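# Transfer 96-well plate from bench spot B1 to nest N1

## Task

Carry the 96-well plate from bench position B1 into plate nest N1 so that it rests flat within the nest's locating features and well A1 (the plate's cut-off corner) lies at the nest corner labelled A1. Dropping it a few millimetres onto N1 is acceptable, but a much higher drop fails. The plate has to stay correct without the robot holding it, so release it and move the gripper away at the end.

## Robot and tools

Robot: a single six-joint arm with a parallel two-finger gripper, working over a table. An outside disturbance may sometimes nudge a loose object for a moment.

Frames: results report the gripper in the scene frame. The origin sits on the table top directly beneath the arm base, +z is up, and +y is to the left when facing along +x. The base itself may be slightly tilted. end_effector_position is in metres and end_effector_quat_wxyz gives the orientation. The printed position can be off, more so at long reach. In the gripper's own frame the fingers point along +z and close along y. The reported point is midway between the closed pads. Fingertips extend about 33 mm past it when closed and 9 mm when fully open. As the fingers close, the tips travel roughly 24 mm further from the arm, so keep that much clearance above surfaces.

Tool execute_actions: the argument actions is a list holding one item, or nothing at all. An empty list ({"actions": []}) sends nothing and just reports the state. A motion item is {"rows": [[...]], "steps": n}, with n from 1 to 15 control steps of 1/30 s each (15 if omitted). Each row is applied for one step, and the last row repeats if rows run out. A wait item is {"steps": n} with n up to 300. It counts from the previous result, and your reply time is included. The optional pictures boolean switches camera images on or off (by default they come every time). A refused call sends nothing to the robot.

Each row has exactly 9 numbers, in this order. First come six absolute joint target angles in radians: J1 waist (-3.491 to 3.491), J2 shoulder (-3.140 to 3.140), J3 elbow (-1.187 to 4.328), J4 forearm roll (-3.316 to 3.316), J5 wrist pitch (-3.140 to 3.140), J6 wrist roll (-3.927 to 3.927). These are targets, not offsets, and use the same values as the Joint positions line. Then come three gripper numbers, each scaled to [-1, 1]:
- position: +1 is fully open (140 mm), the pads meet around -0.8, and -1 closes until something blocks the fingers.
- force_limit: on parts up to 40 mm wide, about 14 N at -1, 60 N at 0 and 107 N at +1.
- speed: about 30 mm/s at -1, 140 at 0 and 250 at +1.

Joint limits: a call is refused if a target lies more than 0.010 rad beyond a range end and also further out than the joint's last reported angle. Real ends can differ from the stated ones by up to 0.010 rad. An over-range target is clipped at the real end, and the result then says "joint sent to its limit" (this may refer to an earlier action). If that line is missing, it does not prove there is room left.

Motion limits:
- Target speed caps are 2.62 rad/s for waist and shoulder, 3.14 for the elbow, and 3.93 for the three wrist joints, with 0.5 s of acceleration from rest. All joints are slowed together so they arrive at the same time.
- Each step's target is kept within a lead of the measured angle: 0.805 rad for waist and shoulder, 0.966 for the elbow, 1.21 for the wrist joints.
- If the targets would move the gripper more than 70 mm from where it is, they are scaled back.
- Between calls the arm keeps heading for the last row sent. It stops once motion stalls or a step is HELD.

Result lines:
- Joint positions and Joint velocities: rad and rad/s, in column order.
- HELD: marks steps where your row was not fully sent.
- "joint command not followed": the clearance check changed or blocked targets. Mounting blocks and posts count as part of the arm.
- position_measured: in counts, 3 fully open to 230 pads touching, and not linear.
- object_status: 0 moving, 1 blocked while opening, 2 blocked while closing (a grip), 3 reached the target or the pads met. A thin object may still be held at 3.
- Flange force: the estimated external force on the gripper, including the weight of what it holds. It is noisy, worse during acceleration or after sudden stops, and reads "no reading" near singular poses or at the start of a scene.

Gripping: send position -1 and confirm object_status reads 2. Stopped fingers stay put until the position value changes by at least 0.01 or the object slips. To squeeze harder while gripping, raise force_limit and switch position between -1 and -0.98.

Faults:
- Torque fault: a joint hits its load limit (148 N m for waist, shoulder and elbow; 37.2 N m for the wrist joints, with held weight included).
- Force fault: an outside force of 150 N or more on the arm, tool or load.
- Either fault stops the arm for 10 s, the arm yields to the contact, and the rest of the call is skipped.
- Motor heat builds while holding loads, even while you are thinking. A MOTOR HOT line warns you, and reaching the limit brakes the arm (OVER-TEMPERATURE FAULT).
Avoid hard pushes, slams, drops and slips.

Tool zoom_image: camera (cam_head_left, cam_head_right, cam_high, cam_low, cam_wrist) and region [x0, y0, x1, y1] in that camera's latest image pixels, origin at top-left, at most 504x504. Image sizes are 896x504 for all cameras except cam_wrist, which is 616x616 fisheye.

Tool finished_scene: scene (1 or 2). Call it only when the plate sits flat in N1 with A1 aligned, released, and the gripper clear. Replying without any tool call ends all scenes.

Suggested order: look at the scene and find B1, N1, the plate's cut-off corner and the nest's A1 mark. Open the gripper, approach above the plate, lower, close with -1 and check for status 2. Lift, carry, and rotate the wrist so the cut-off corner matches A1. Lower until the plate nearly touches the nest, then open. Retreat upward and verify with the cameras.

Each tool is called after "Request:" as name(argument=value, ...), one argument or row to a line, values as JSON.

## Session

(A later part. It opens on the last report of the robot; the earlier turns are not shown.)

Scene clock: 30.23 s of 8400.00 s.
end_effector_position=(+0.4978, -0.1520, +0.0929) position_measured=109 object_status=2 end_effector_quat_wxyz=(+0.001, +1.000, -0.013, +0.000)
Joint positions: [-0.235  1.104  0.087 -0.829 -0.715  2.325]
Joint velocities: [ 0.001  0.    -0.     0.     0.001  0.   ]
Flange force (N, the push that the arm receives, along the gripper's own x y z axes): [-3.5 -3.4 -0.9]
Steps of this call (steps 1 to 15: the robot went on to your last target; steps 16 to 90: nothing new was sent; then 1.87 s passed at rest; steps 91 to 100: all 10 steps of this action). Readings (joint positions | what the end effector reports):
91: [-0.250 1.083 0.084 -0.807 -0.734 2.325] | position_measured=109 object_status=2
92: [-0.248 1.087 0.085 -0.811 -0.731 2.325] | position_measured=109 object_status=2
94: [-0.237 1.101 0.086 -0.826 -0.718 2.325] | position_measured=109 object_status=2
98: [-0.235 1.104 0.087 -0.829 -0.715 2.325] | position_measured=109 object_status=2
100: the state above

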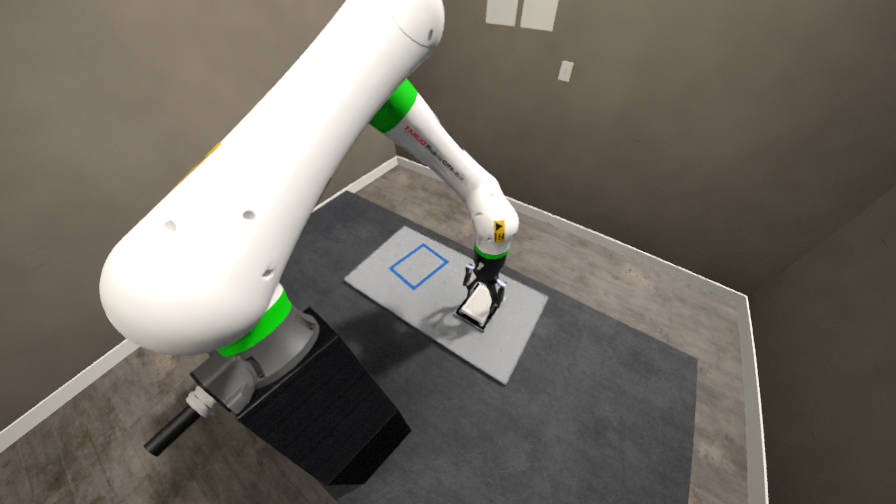

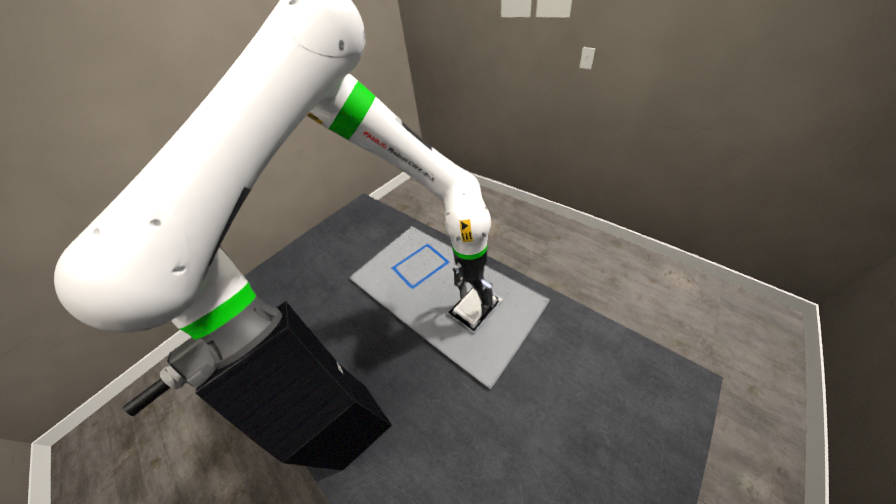

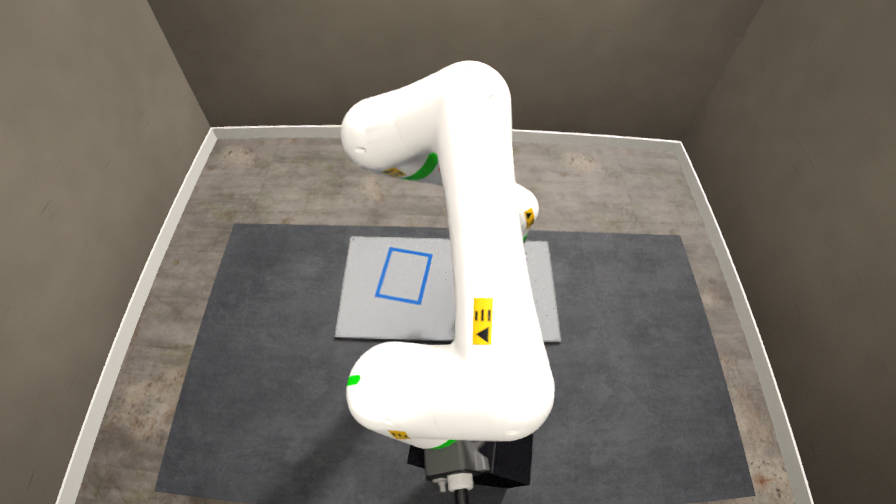

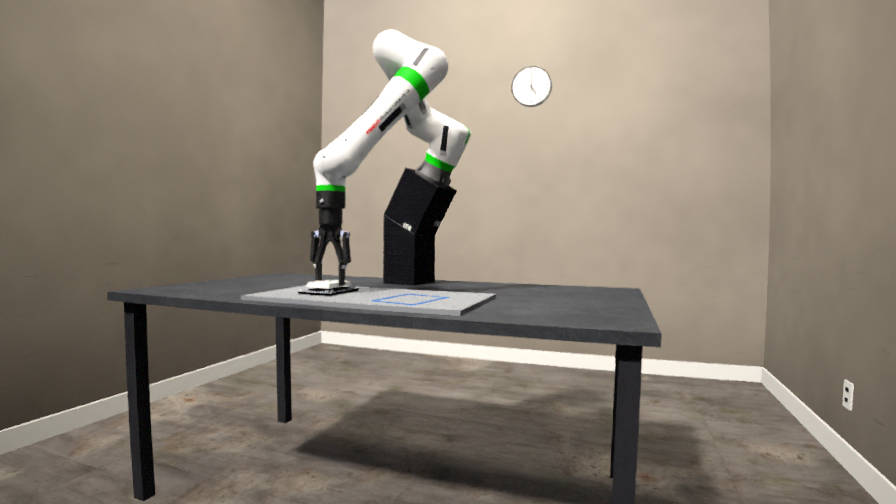

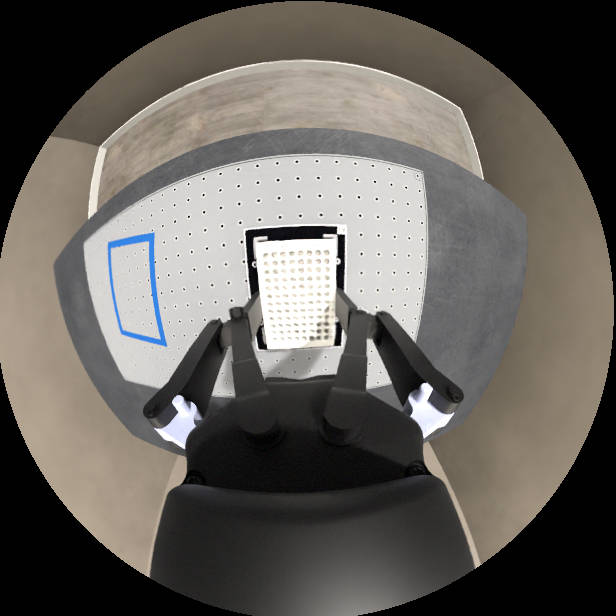

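x +1, y +0.7, down 6 mm.

Request:
execute_actions(
  actions=[
    {"rows":[[-0.2289,1.115,0.0947,-0.8338,-0.7109,2.322,-1,0,-0.4]],"steps":10},
  ],
)

Request:
zoom_image(
  camera="cam_wrist",
  region=[220,210,380,370],
)

Request:
zoom_image(
  camera="cam_low",
  region=[280,250,380,305],
)

Scene clock: 33.17 s of 8400.00 s.
end_effector_position=(+0.4987, -0.1513, +0.0869) position_measured=109 object_status=2 end_effector_quat_wxyz=(+0.001, +1.000, -0.015, +0.000)
Joint positions: [-0.229  1.115  0.095 -0.834 -0.711  2.322]
Joint velocities: [ 0.     0.001 -0.    -0.     0.001 -0.001]
Flange force (N, the push that the arm receives, along the gripper's own x y z axes): [-7.1 -3.1 -4.4]
Steps of this call (steps 1 to 15: the robot went on to your last target; steps 16 to 78: nothing new was sent; steps 79 to 88: all 10 steps of this action). Readings (joint positions | what the end effector reports):
79: [-0.235 1.104 0.087 -0.829 -0.715 2.325] | position_measured=109 object_status=2
80: [-0.233 1.107 0.089 -0.830 -0.714 2.325] | position_measured=109 object_status=2
82: [-0.229 1.114 0.094 -0.834 -0.711 2.323] | position_measured=109 object_status=2
86: [-0.229 1.115 0.095 -0.834 -0.711 2.322] | position_measured=109 object_status=2
88: the state above

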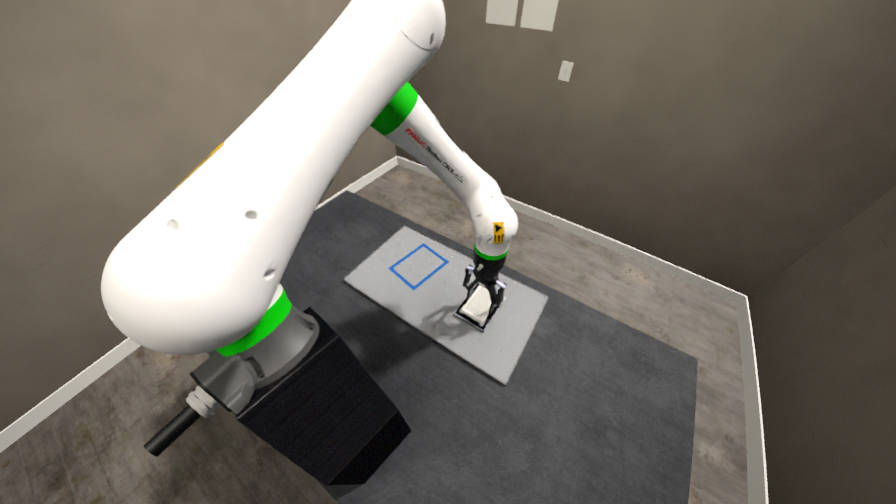

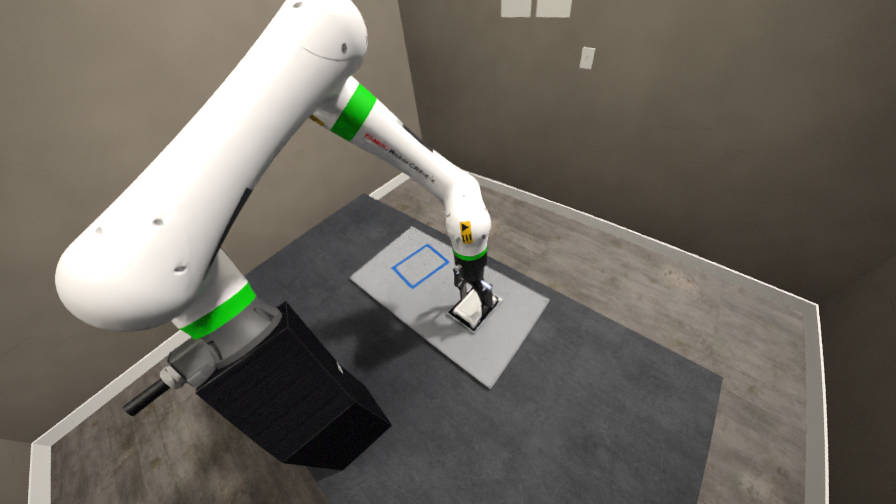

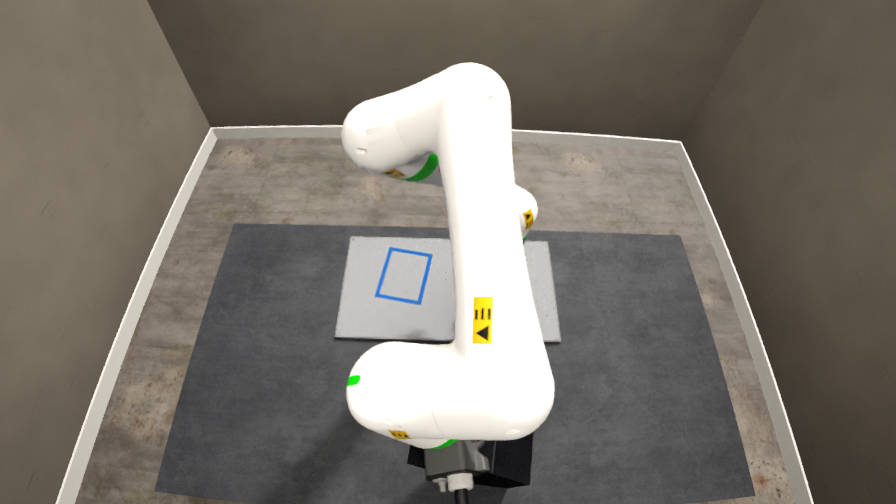

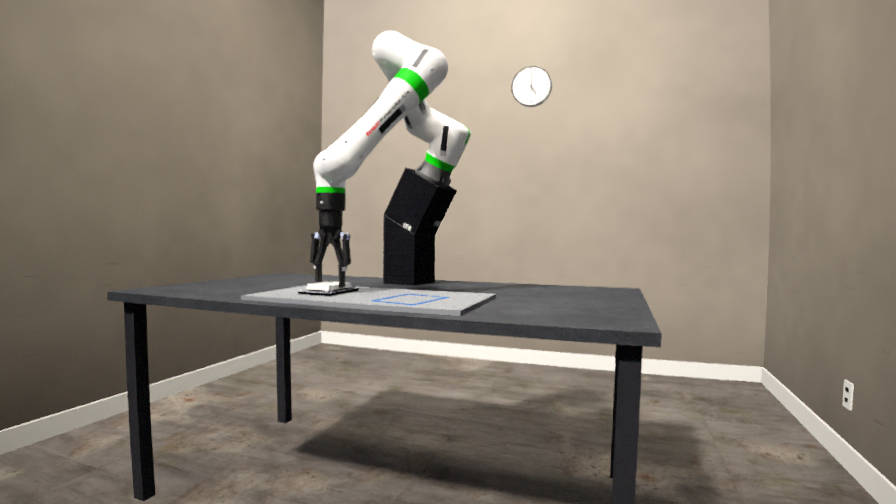

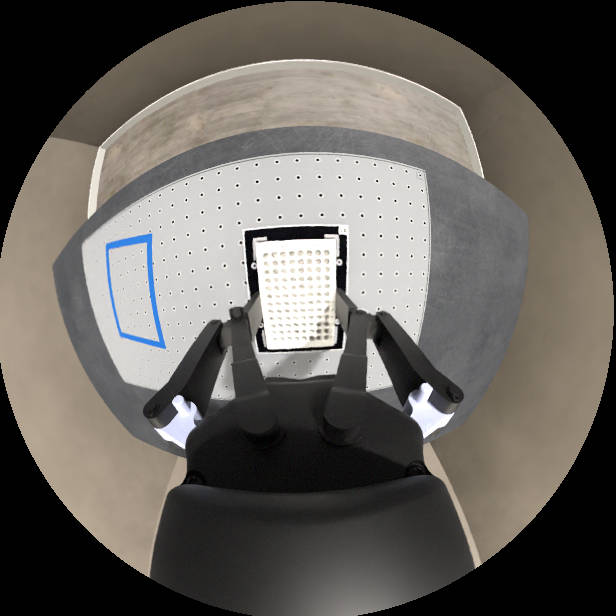

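Region (220, 210, 380, 370) of cam_wrist's 616x616 image, scaled by 3.150, with more detail than that image has.

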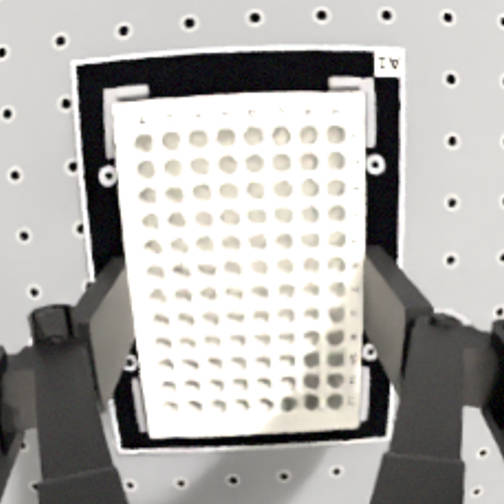

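Region (280, 250, 380, 305) of cam_low's 896x504 image, scaled by 5.040, with more detail than that image has; it fills the top 277 rows of this view, and the rest is white.

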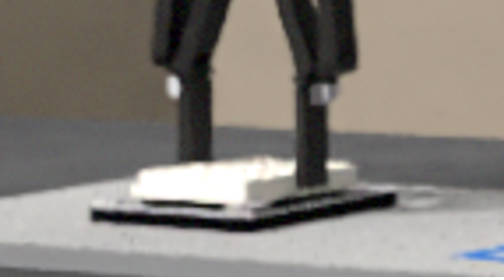

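Far end is slightly low and touching the chamfer. x −0.5, down 2.

Request:
execute_actions(
  actions=[
    {"rows":[[-0.2276,1.1185,0.0957,-0.8364,-0.7086,2.324,-1,0,-0.4]],"steps":10},
  ],
  pictures=false,
)

Scene clock: 35.27 s of 8400.00 s.
end_effector_position=(+0.4982, -0.1513, +0.0849) position_measured=109 object_status=2 end_effector_quat_wxyz=(+0.001, +1.000, -0.015, +0.000)
Joint positions: [-0.228  1.118  0.096 -0.836 -0.709  2.324]
Joint velocities: [ 0.     0.     0.001  0.    -0.001 -0.   ]
Flange force (N, the push that the arm receives, along the gripper's own x y z axes): [-2.3 -2.1 -3.6]
Steps of this call (steps 1 to 15: the robot went on to your last target; steps 16 to 53: nothing new was sent; steps 54 to 63: all 10 steps of this action). Readings (joint positions | what the end effector reports):
54: [-0.229 1.115 0.095 -0.834 -0.711 2.322] | position_measured=109 object_status=2
55: [-0.228 1.117 0.095 -0.835 -0.710 2.322] | position_measured=109 object_status=2
57: [-0.228 1.118 0.096 -0.836 -0.709 2.324] | position_measured=109 object_status=2
61: [-0.228 1.118 0.096 -0.836 -0.709 2.324] | position_measured=109 object_status=2
63: the state above

Request:
execute_actions(
  actions=[
    {"rows":[[-0.226,1.1224,0.0981,-0.8383,-0.707,2.3248,-1,0,-0.4]],"steps":10},
  ],
  pictures=false,
)

Scene clock: 36.70 s of 8400.00 s.
end_effector_position=(+0.4982, -0.1513, +0.0830) position_measured=109 object_status=2 end_effector_quat_wxyz=(+0.001, +1.000, -0.015, +0.000)
Joint positions: [-0.226  1.122  0.098 -0.838 -0.707  2.325]
Joint velocities: [ 0.     0.001 -0.001 -0.001 -0.    -0.   ]
Flange force (N, the push that the arm receives, along the gripper's own x y z axes): [-3.2 -3.9 -32.1]
Steps of this call (steps 1 to 15: the robot went on to your last target; steps 16 to 33: nothing new was sent; steps 34 to 43: all 10 steps of this action). Readings (joint positions | what the end effector reports):
34: [-0.227 1.119 0.096 -0.837 -0.709 2.324] | position_measured=109 object_status=2
35: [-0.227 1.120 0.097 -0.837 -0.708 2.324] | position_measured=109 object_status=2
37: [-0.226 1.122 0.098 -0.838 -0.707 2.325] | position_measured=109 object_status=2
41: [-0.226 1.122 0.098 -0.838 -0.707 2.325] | position_measured=109 object_status=2
43: the state above

Request:
execute_actions(
  actions=[
    {"rows":[[-0.226,1.1224,0.0981,-0.8383,-0.707,2.3248,0.6,0,-0.3]],"steps":10},
  ],
  pictures=false,
)

Request:
execute_actions(
  actions=[
    {"rows":[[-0.31,0.91,-0.023,-0.73,-0.802,2.274,1,0,0]]},
  ],
)

Request:
zoom_image(
  camera="cam_wrist",
  region=[235,210,365,340],
)

Request:
zoom_image(
  camera="cam_low",
  region=[285,270,370,305],
)

Request:
zoom_image(
  camera="cam_head_right",
  region=[435,270,515,340],
)

Scene clock: 40.87 s of 8400.00 s.
end_effector_position=(+0.4980, -0.1513, +0.0828) position_measured=60 object_status=0 end_effector_quat_wxyz=(+0.001, +1.000, -0.015, +0.000)
Joint positions: [-0.226  1.123  0.098 -0.838 -0.707  2.325]
Joint velocities: [ 0.    -0.002  0.001 -0.    -0.002  0.   ]
Flange force (N, the push that the arm receives, along the gripper's own x y z axes): [-4.1 -2.6 -1.9]
Steps of this call (steps 1 to 15: the robot went on to your last target; steps 16 to 90: nothing new was sent; then 0.83 s passed at rest; steps 91 to 100: all 10 steps of this action). Readings (joint positions | what the end effector reports):
91: [-0.226 1.122 0.098 -0.838 -0.707 2.325] | position_measured=109 object_status=0
92: [-0.226 1.123 0.098 -0.838 -0.707 2.325] | position_measured=109 object_status=0
94: [-0.226 1.123 0.098 -0.838 -0.707 2.325] | position_measured=94 object_status=0
98: [-0.226 1.123 0.098 -0.838 -0.707 2.325] | position_measured=71 object_status=0
100: the state above

Scene clock: 41.37 s of 8400.00 s.
end_effector_position=(+0.4903, -0.1522, +0.1910) position_measured=3 object_status=3 end_effector_quat_wxyz=(+0.003, +1.000, -0.015, -0.000)
Joint positions: [-0.31   0.91  -0.023 -0.73  -0.802  2.274]
Joint velocities: [-0.002 -0.     0.     0.005 -0.001  0.   ]
Flange force (N, the push that the arm receives, along the gripper's own x y z axes): [-4.6 -4.4 3.0]
Steps of this call (steps 1 to 15: all 15 steps of this action). Readings (joint positions | what the end effector reports):
1: [-0.226 1.122 0.098 -0.838 -0.707 2.325] | position_measured=55 object_status=0
2: [-0.228 1.118 0.096 -0.836 -0.709 2.324] | position_measured=49 object_status=0
4: [-0.238 1.093 0.081 -0.823 -0.720 2.318] | position_measured=34 object_status=0
8: [-0.280 0.987 0.021 -0.769 -0.767 2.293] | position_measured=5 object_status=0
15: the state above

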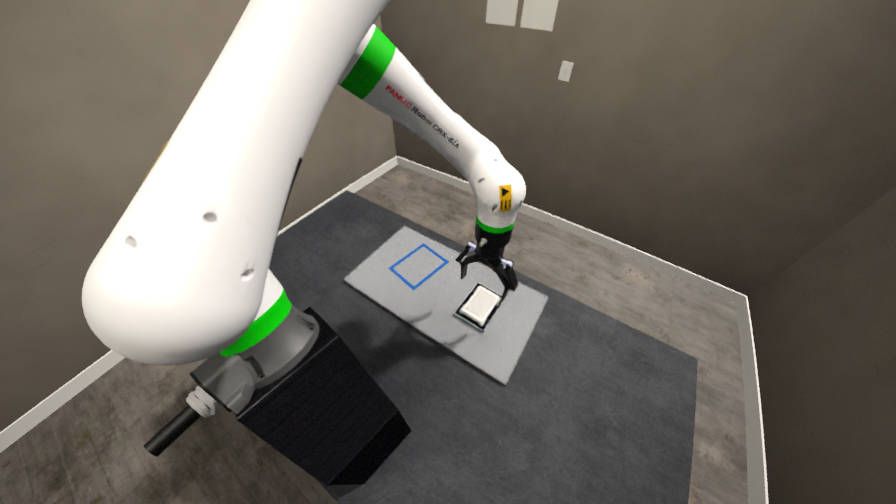

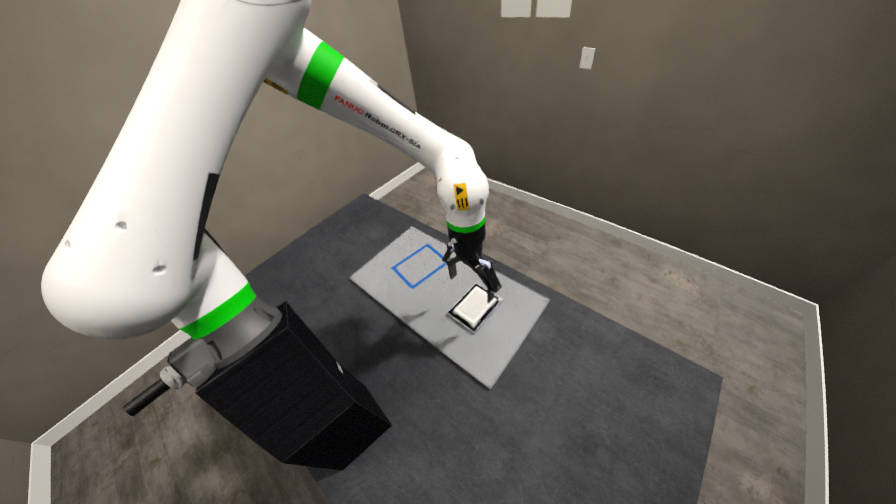

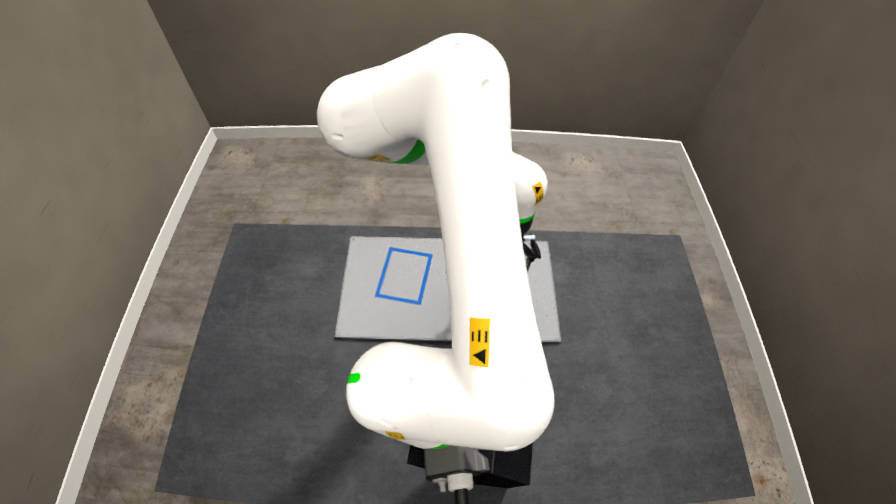

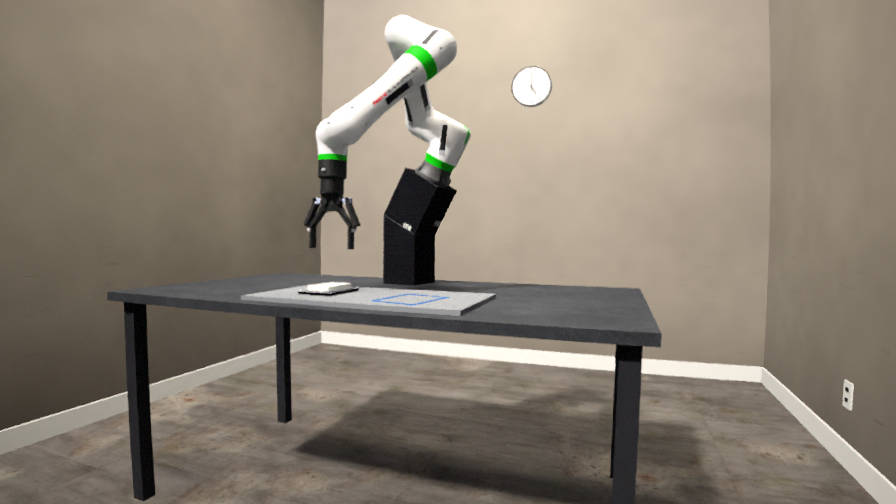

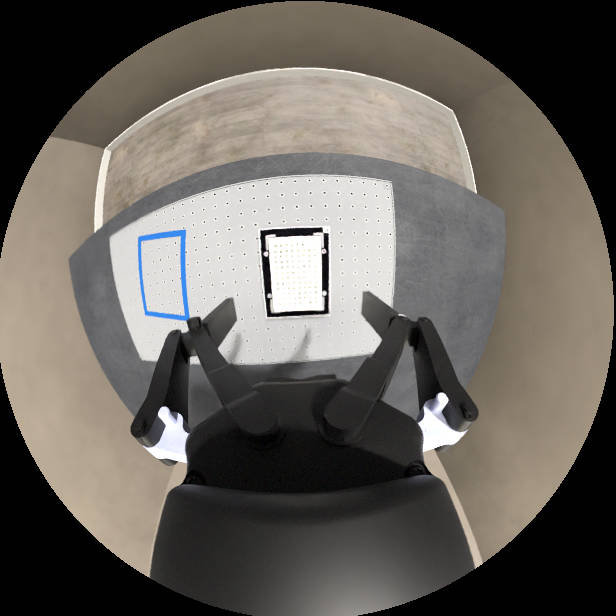

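Region (235, 210, 365, 340) of cam_wrist's 616x616 image, scaled by 3.877, with more detail than that image has.

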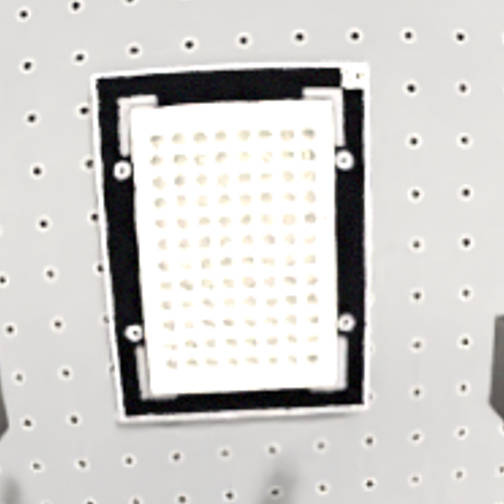

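Region (285, 270, 370, 305) of cam_low's 896x504 image, scaled by 5.929, with more detail than that image has; it fills the top 208 rows of this view, and the rest is white.

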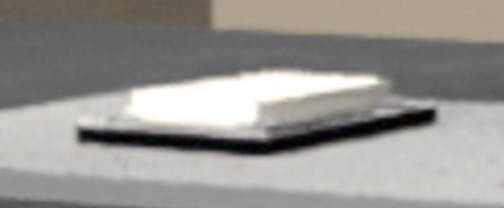

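Region (435, 270, 515, 340) of cam_head_right's 896x504 image, scaled by 6.300, with more detail than that image has; it fills the top 441 rows of this view, and the rest is white.

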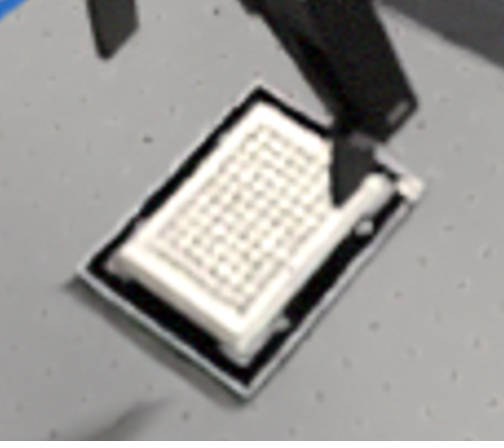

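Request:
execute_actions(
  actions=[
    {"rows":[[-0.226,1.1224,0.0981,-0.8383,-0.707,2.3248,0.6,0,0]]},
  ],
)

Request:
zoom_image(
  camera="cam_wrist",
  region=[220,210,380,370],
)

Request:
execute_actions(
  actions=[
    {"rows":[[-0.226,1.1224,0.0981,-0.8383,-0.707,2.3248,-1,0,-0.2]]},
  ],
  pictures=false,
)

Request:
execute_actions(
  actions=[
    {"rows":[[-0.2258,1.1228,0.0996,-0.8376,-0.7076,2.3235,-1,0,-0.2]]},
  ],
  pictures=false,
)

Scene clock: 47.13 s of 8400.00 s.
end_effector_position=(+0.4982, -0.1514, +0.0831) position_measured=53 object_status=3 end_effector_quat_wxyz=(+0.001, +1.000, -0.015, +0.000)
Joint positions: [-0.226  1.122  0.098 -0.838 -0.707  2.325]
Joint velocities: [ 0.002  0.    -0.    -0.005 -0.    -0.   ]
Flange force (N, the push that the arm receives, along the gripper's own x y z axes): [0.0 -0.6 -4.2]
Steps of this call (steps 1 to 15: the robot went on to your last target; steps 16 to 90: nothing new was sent; then 2.27 s passed at rest; steps 91 to 105: all 15 steps of this action). Readings (joint positions | what the end effector reports):
91: [-0.310 0.910 -0.023 -0.730 -0.802 2.274] | position_measured=3 object_status=0
92: [-0.309 0.914 -0.021 -0.732 -0.800 2.274] | position_measured=8 object_status=0
94: [-0.298 0.939 -0.006 -0.745 -0.789 2.281] | position_measured=23 object_status=0
98: [-0.256 1.045 0.054 -0.799 -0.742 2.306] | position_measured=51 object_status=0
105: the state above

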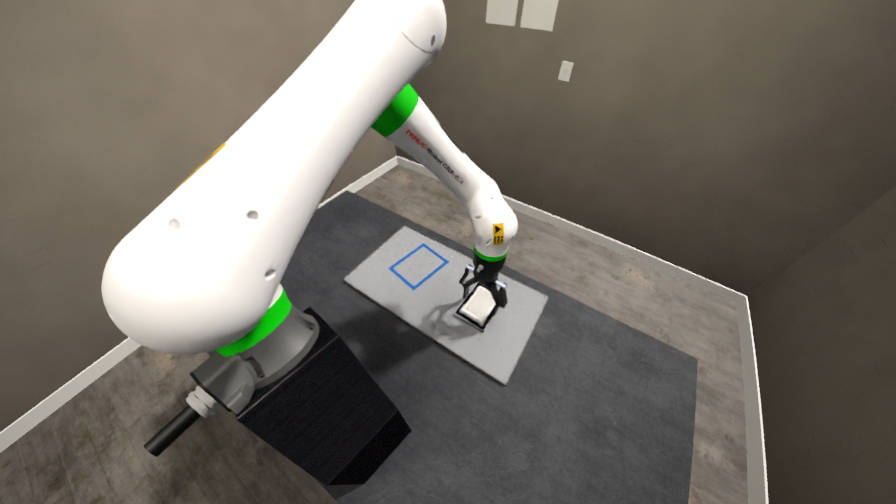

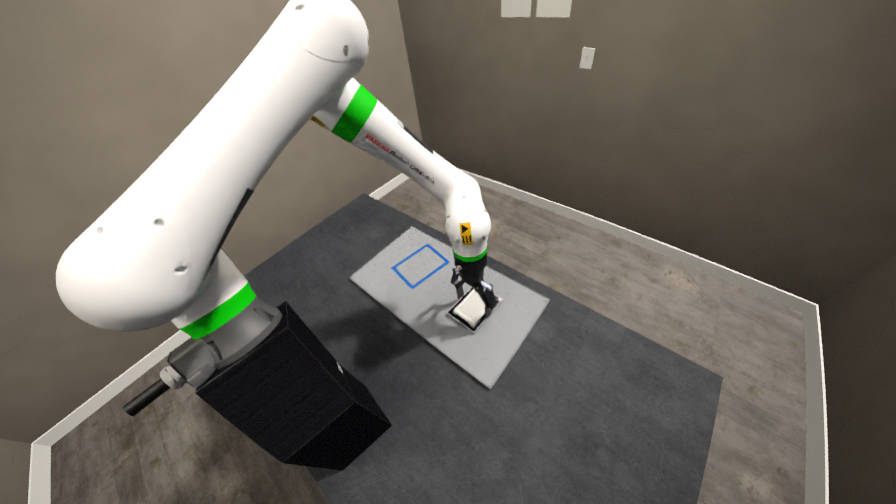

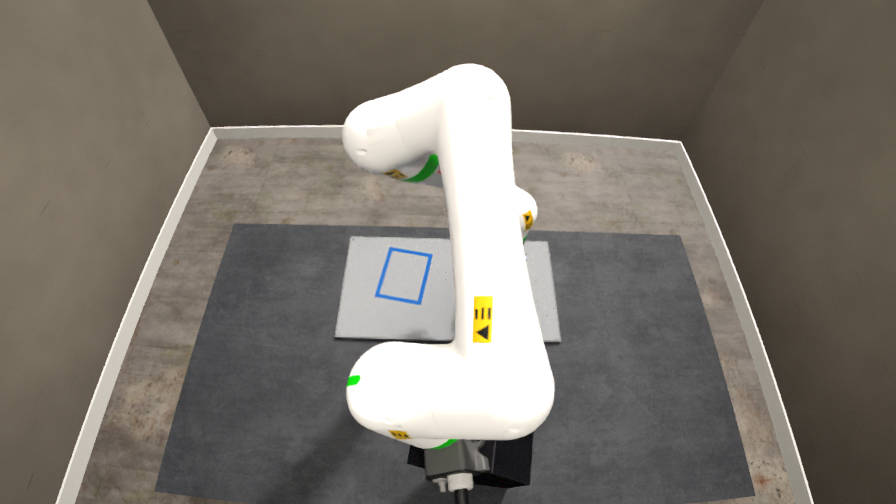

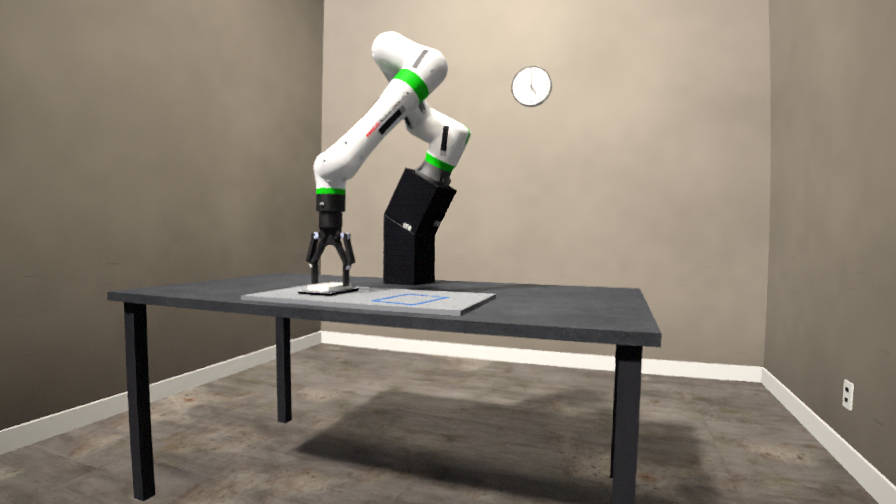

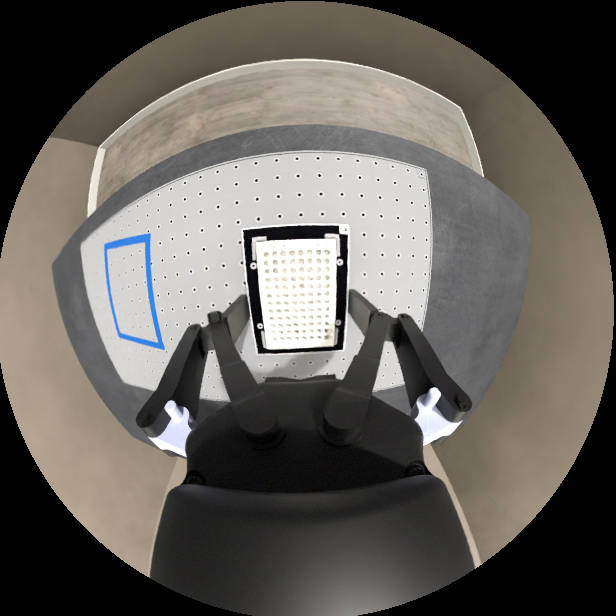

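Region (220, 210, 380, 370) of cam_wrist's 616x616 image, scaled by 3.150, with more detail than that image has.

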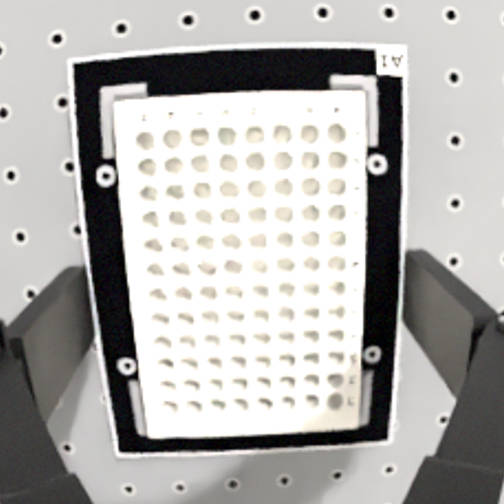

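Scene clock: 47.63 s of 8400.00 s.
end_effector_position=(+0.4982, -0.1513, +0.0830) position_measured=109 object_status=0 end_effector_quat_wxyz=(+0.001, +1.000, -0.015, +0.000)
Joint positions: [-0.226  1.122  0.098 -0.838 -0.707  2.325]
Joint velocities: [-0. -0.  0. -0. -0.  0.]
Flange force (N, the push that the arm receives, along the gripper's own x y z axes): [-9.0 -11.3 -43.7]
Steps of this call (steps 1 to 15: all 15 steps of this action). Readings (joint positions | what the end effector reports):
1: [-0.226 1.122 0.098 -0.838 -0.707 2.325] | position_measured=53 object_status=0
2: [-0.226 1.122 0.098 -0.838 -0.707 2.325] | position_measured=57 object_status=0
4: [-0.226 1.122 0.098 -0.838 -0.707 2.325] | position_measured=70 object_status=0
8: [-0.226 1.122 0.098 -0.838 -0.707 2.325] | position_measured=96 object_status=0
15: the state above

Scene clock: 48.13 s of 8400.00 s.
end_effector_position=(+0.4988, -0.1513, +0.0829) position_measured=109 object_status=2 end_effector_quat_wxyz=(+0.001, +1.000, -0.015, +0.000)
Joint positions: [-0.226  1.123  0.1   -0.838 -0.708  2.324]
Joint velocities: [ 0.    -0.    -0.001 -0.    -0.     0.001]
Flange force (N, the push that the arm receives, along the gripper's own x y z axes): [-14.1 -6.3 -47.0]
Steps of this call (steps 1 to 15: all 15 steps of this action). Readings (joint positions | what the end effector reports):
1: [-0.226 1.122 0.098 -0.838 -0.707 2.325] | position_measured=109 object_status=2
2: [-0.226 1.122 0.099 -0.838 -0.707 2.325] | position_measured=109 object_status=2
4: [-0.226 1.123 0.099 -0.838 -0.707 2.324] | position_measured=109 object_status=2
8: [-0.226 1.123 0.100 -0.838 -0.708 2.324] | position_measured=109 object_status=2
15: the state above

Request:
execute_actions(
  actions=[
    {"rows":[[-0.2263,1.1214,0.0985,-0.8372,-0.708,2.3315,-1,0,-0.2]],"steps":10},
  ],
  pictures=false,
)

Request:
execute_actions(
  actions=[
    {"rows":[[-0.2255,1.1233,0.0996,-0.8382,-0.7071,2.332,-1,0,-0.2]],"steps":10},
  ],
  pictures=false,
)

Request:
execute_actions(
  actions=[
    {"rows":[[-0.2255,1.1233,0.0996,-0.8382,-0.7071,2.332,1,0,0]]},
  ],
)

Request:
zoom_image(
  camera="cam_wrist",
  region=[220,210,380,370],
)

Request:
zoom_image(
  camera="cam_low",
  region=[285,270,370,305],
)

Scene clock: 52.23 s of 8400.00 s.
end_effector_position=(+0.4986, -0.1513, +0.0835) position_measured=109 object_status=2 end_effector_quat_wxyz=(+0.001, +1.000, -0.011, +0.000)
Joint positions: [-0.226  1.122  0.099 -0.837 -0.708  2.331]
Joint velocities: [-0.    -0.001 -0.     0.     0.     0.001]
Flange force (N, the push that the arm receives, along the gripper's own x y z axes): [-2.2 -1.8 -8.8]
Steps of this call (steps 1 to 15: the robot went on to your last target; steps 16 to 90: nothing new was sent; then 0.77 s passed at rest; steps 91 to 100: all 10 steps of this action). Readings (joint positions | what the end effector reports):
91: [-0.226 1.123 0.100 -0.838 -0.708 2.324] | position_measured=109 object_status=2
92: [-0.226 1.122 0.099 -0.838 -0.708 2.327] | position_measured=109 object_status=2
94: [-0.226 1.122 0.099 -0.838 -0.708 2.331] | position_measured=109 object_status=2
98: [-0.226 1.122 0.099 -0.837 -0.708 2.331] | position_measured=109 object_status=2
100: the state above

Scene clock: 52.57 s of 8400.00 s.
end_effector_position=(+0.4987, -0.1512, +0.0827) position_measured=109 object_status=2 end_effector_quat_wxyz=(+0.001, +1.000, -0.011, +0.000)
Joint positions: [-0.226  1.123  0.1   -0.838 -0.707  2.332]
Joint velocities: [ 0.     0.001  0.001 -0.    -0.     0.001]
Flange force (N, the push that the arm receives, along the gripper's own x y z axes): [-11.2 -10.0 -59.6]
Steps of this call (steps 1 to 10: all 10 steps of this action). Readings (joint positions | what the end effector reports):
1: [-0.226 1.122 0.099 -0.837 -0.708 2.332] | position_measured=109 object_status=2
2: [-0.226 1.122 0.099 -0.837 -0.708 2.332] | position_measured=109 object_status=2
4: [-0.226 1.123 0.099 -0.838 -0.708 2.332] | position_measured=109 object_status=2
8: [-0.226 1.123 0.100 -0.838 -0.707 2.332] | position_measured=109 object_status=2
10: the state above

Scene clock: 53.07 s of 8400.00 s.
end_effector_position=(+0.4986, -0.1513, +0.0826) position_measured=6 object_status=0 end_effector_quat_wxyz=(+0.001, +1.000, -0.011, +0.000)
Joint positions: [-0.225  1.123  0.1   -0.838 -0.707  2.332]
Joint velocities: [-0.    -0.    -0.001  0.    -0.    -0.002]
Flange force (N, the push that the arm receives, along the gripper's own x y z axes): [-4.2 -1.3 -2.8]
Steps of this call (steps 1 to 15: all 15 steps of this action). Readings (joint positions | what the end effector reports):
1: [-0.226 1.123 0.100 -0.838 -0.707 2.332] | position_measured=109 object_status=0
2: [-0.225 1.123 0.100 -0.838 -0.707 2.332] | position_measured=109 object_status=0
4: [-0.225 1.124 0.100 -0.839 -0.707 2.332] | position_measured=89 object_status=0
8: [-0.225 1.124 0.100 -0.838 -0.707 2.332] | position_measured=59 object_status=0
15: the state above

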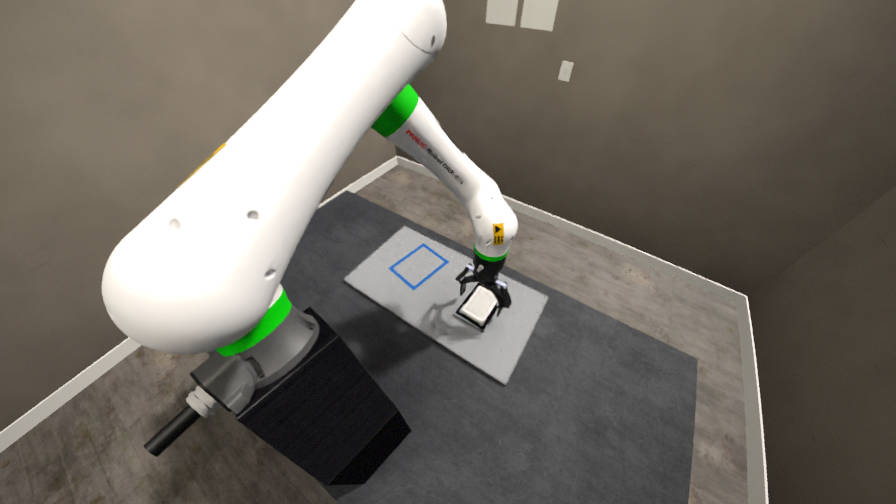

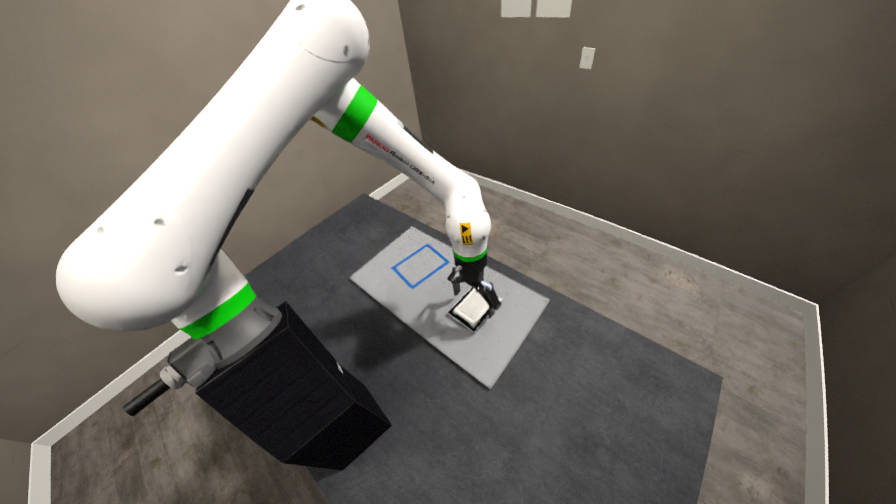

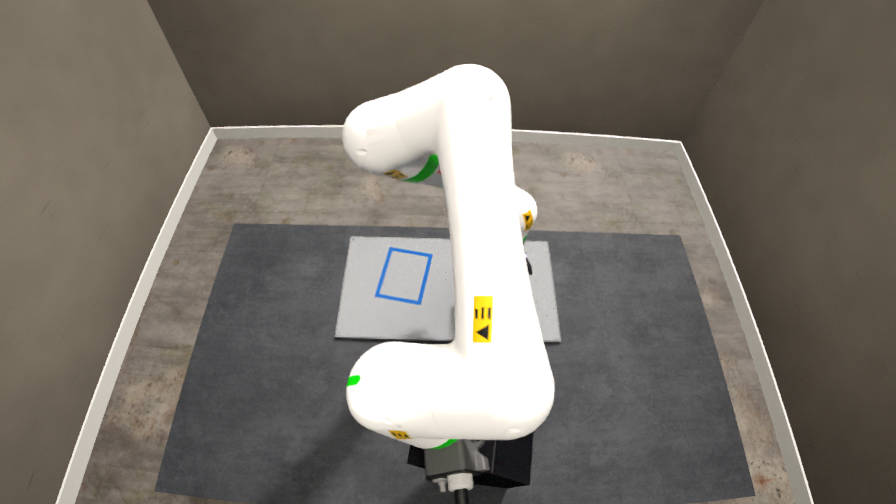

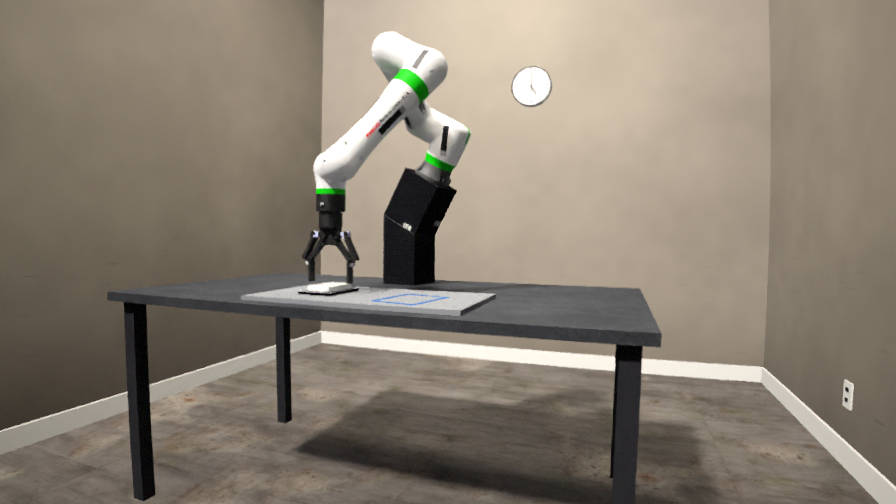

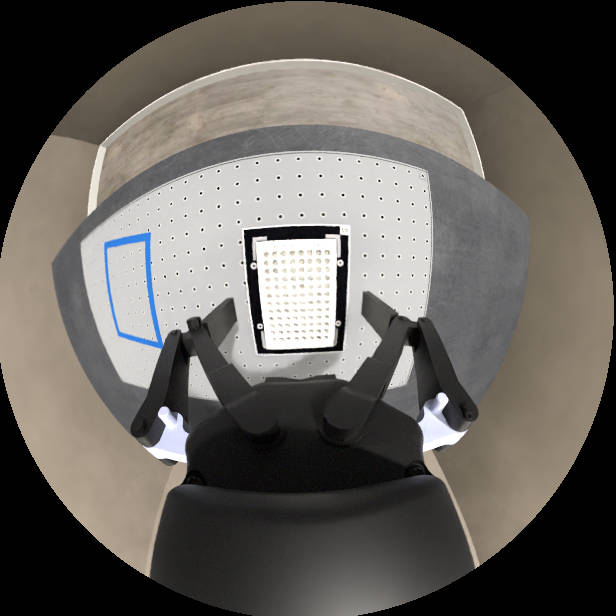

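Region (220, 210, 380, 370) of cam_wrist's 616x616 image, scaled by 3.150, with more detail than that image has.

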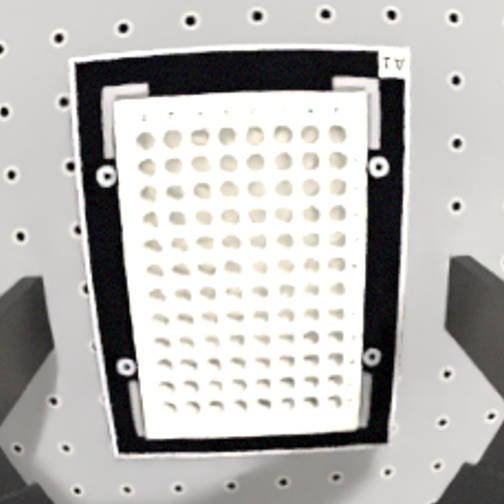

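Region (285, 270, 370, 305) of cam_low's 896x504 image, scaled by 5.929, with more detail than that image has; it fills the top 208 rows of this view, and the rest is white.

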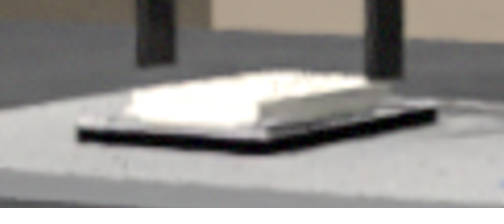

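Request:
execute_actions(
  actions=[
    {"rows":[[-0.31,0.91,-0.023,-0.73,-0.802,2.274,1,0,0]]},
  ],
  pictures=false,
)

Request:
finished_scene(
  scene=2,
)

Scene clock: 55.27 s of 8400.00 s.
end_effector_position=(+0.4903, -0.1522, +0.1910) position_measured=3 object_status=3 end_effector_quat_wxyz=(+0.003, +1.000, -0.015, -0.000)
Joint positions: [-0.31   0.91  -0.023 -0.73  -0.802  2.274]
Joint velocities: [-0.002  0.    -0.     0.005 -0.     0.   ]
Flange force (N, the push that the arm receives, along the gripper's own x y z axes): [-4.2 -3.3 3.7]
Steps of this call (steps 1 to 15: the robot went on to your last target; steps 16 to 51: nothing new was sent; steps 52 to 66: all 15 steps of this action). Readings (joint positions | what the end effector reports):
52: [-0.226 1.123 0.100 -0.838 -0.707 2.332] | position_measured=3 object_status=3
53: [-0.227 1.119 0.097 -0.836 -0.709 2.331] | position_measured=3 object_status=3
55: [-0.237 1.094 0.083 -0.823 -0.720 2.324] | position_measured=3 object_status=3
59: [-0.279 0.988 0.022 -0.769 -0.767 2.295] | position_measured=3 object_status=3
66: the state above

The scene is finished: the task was done.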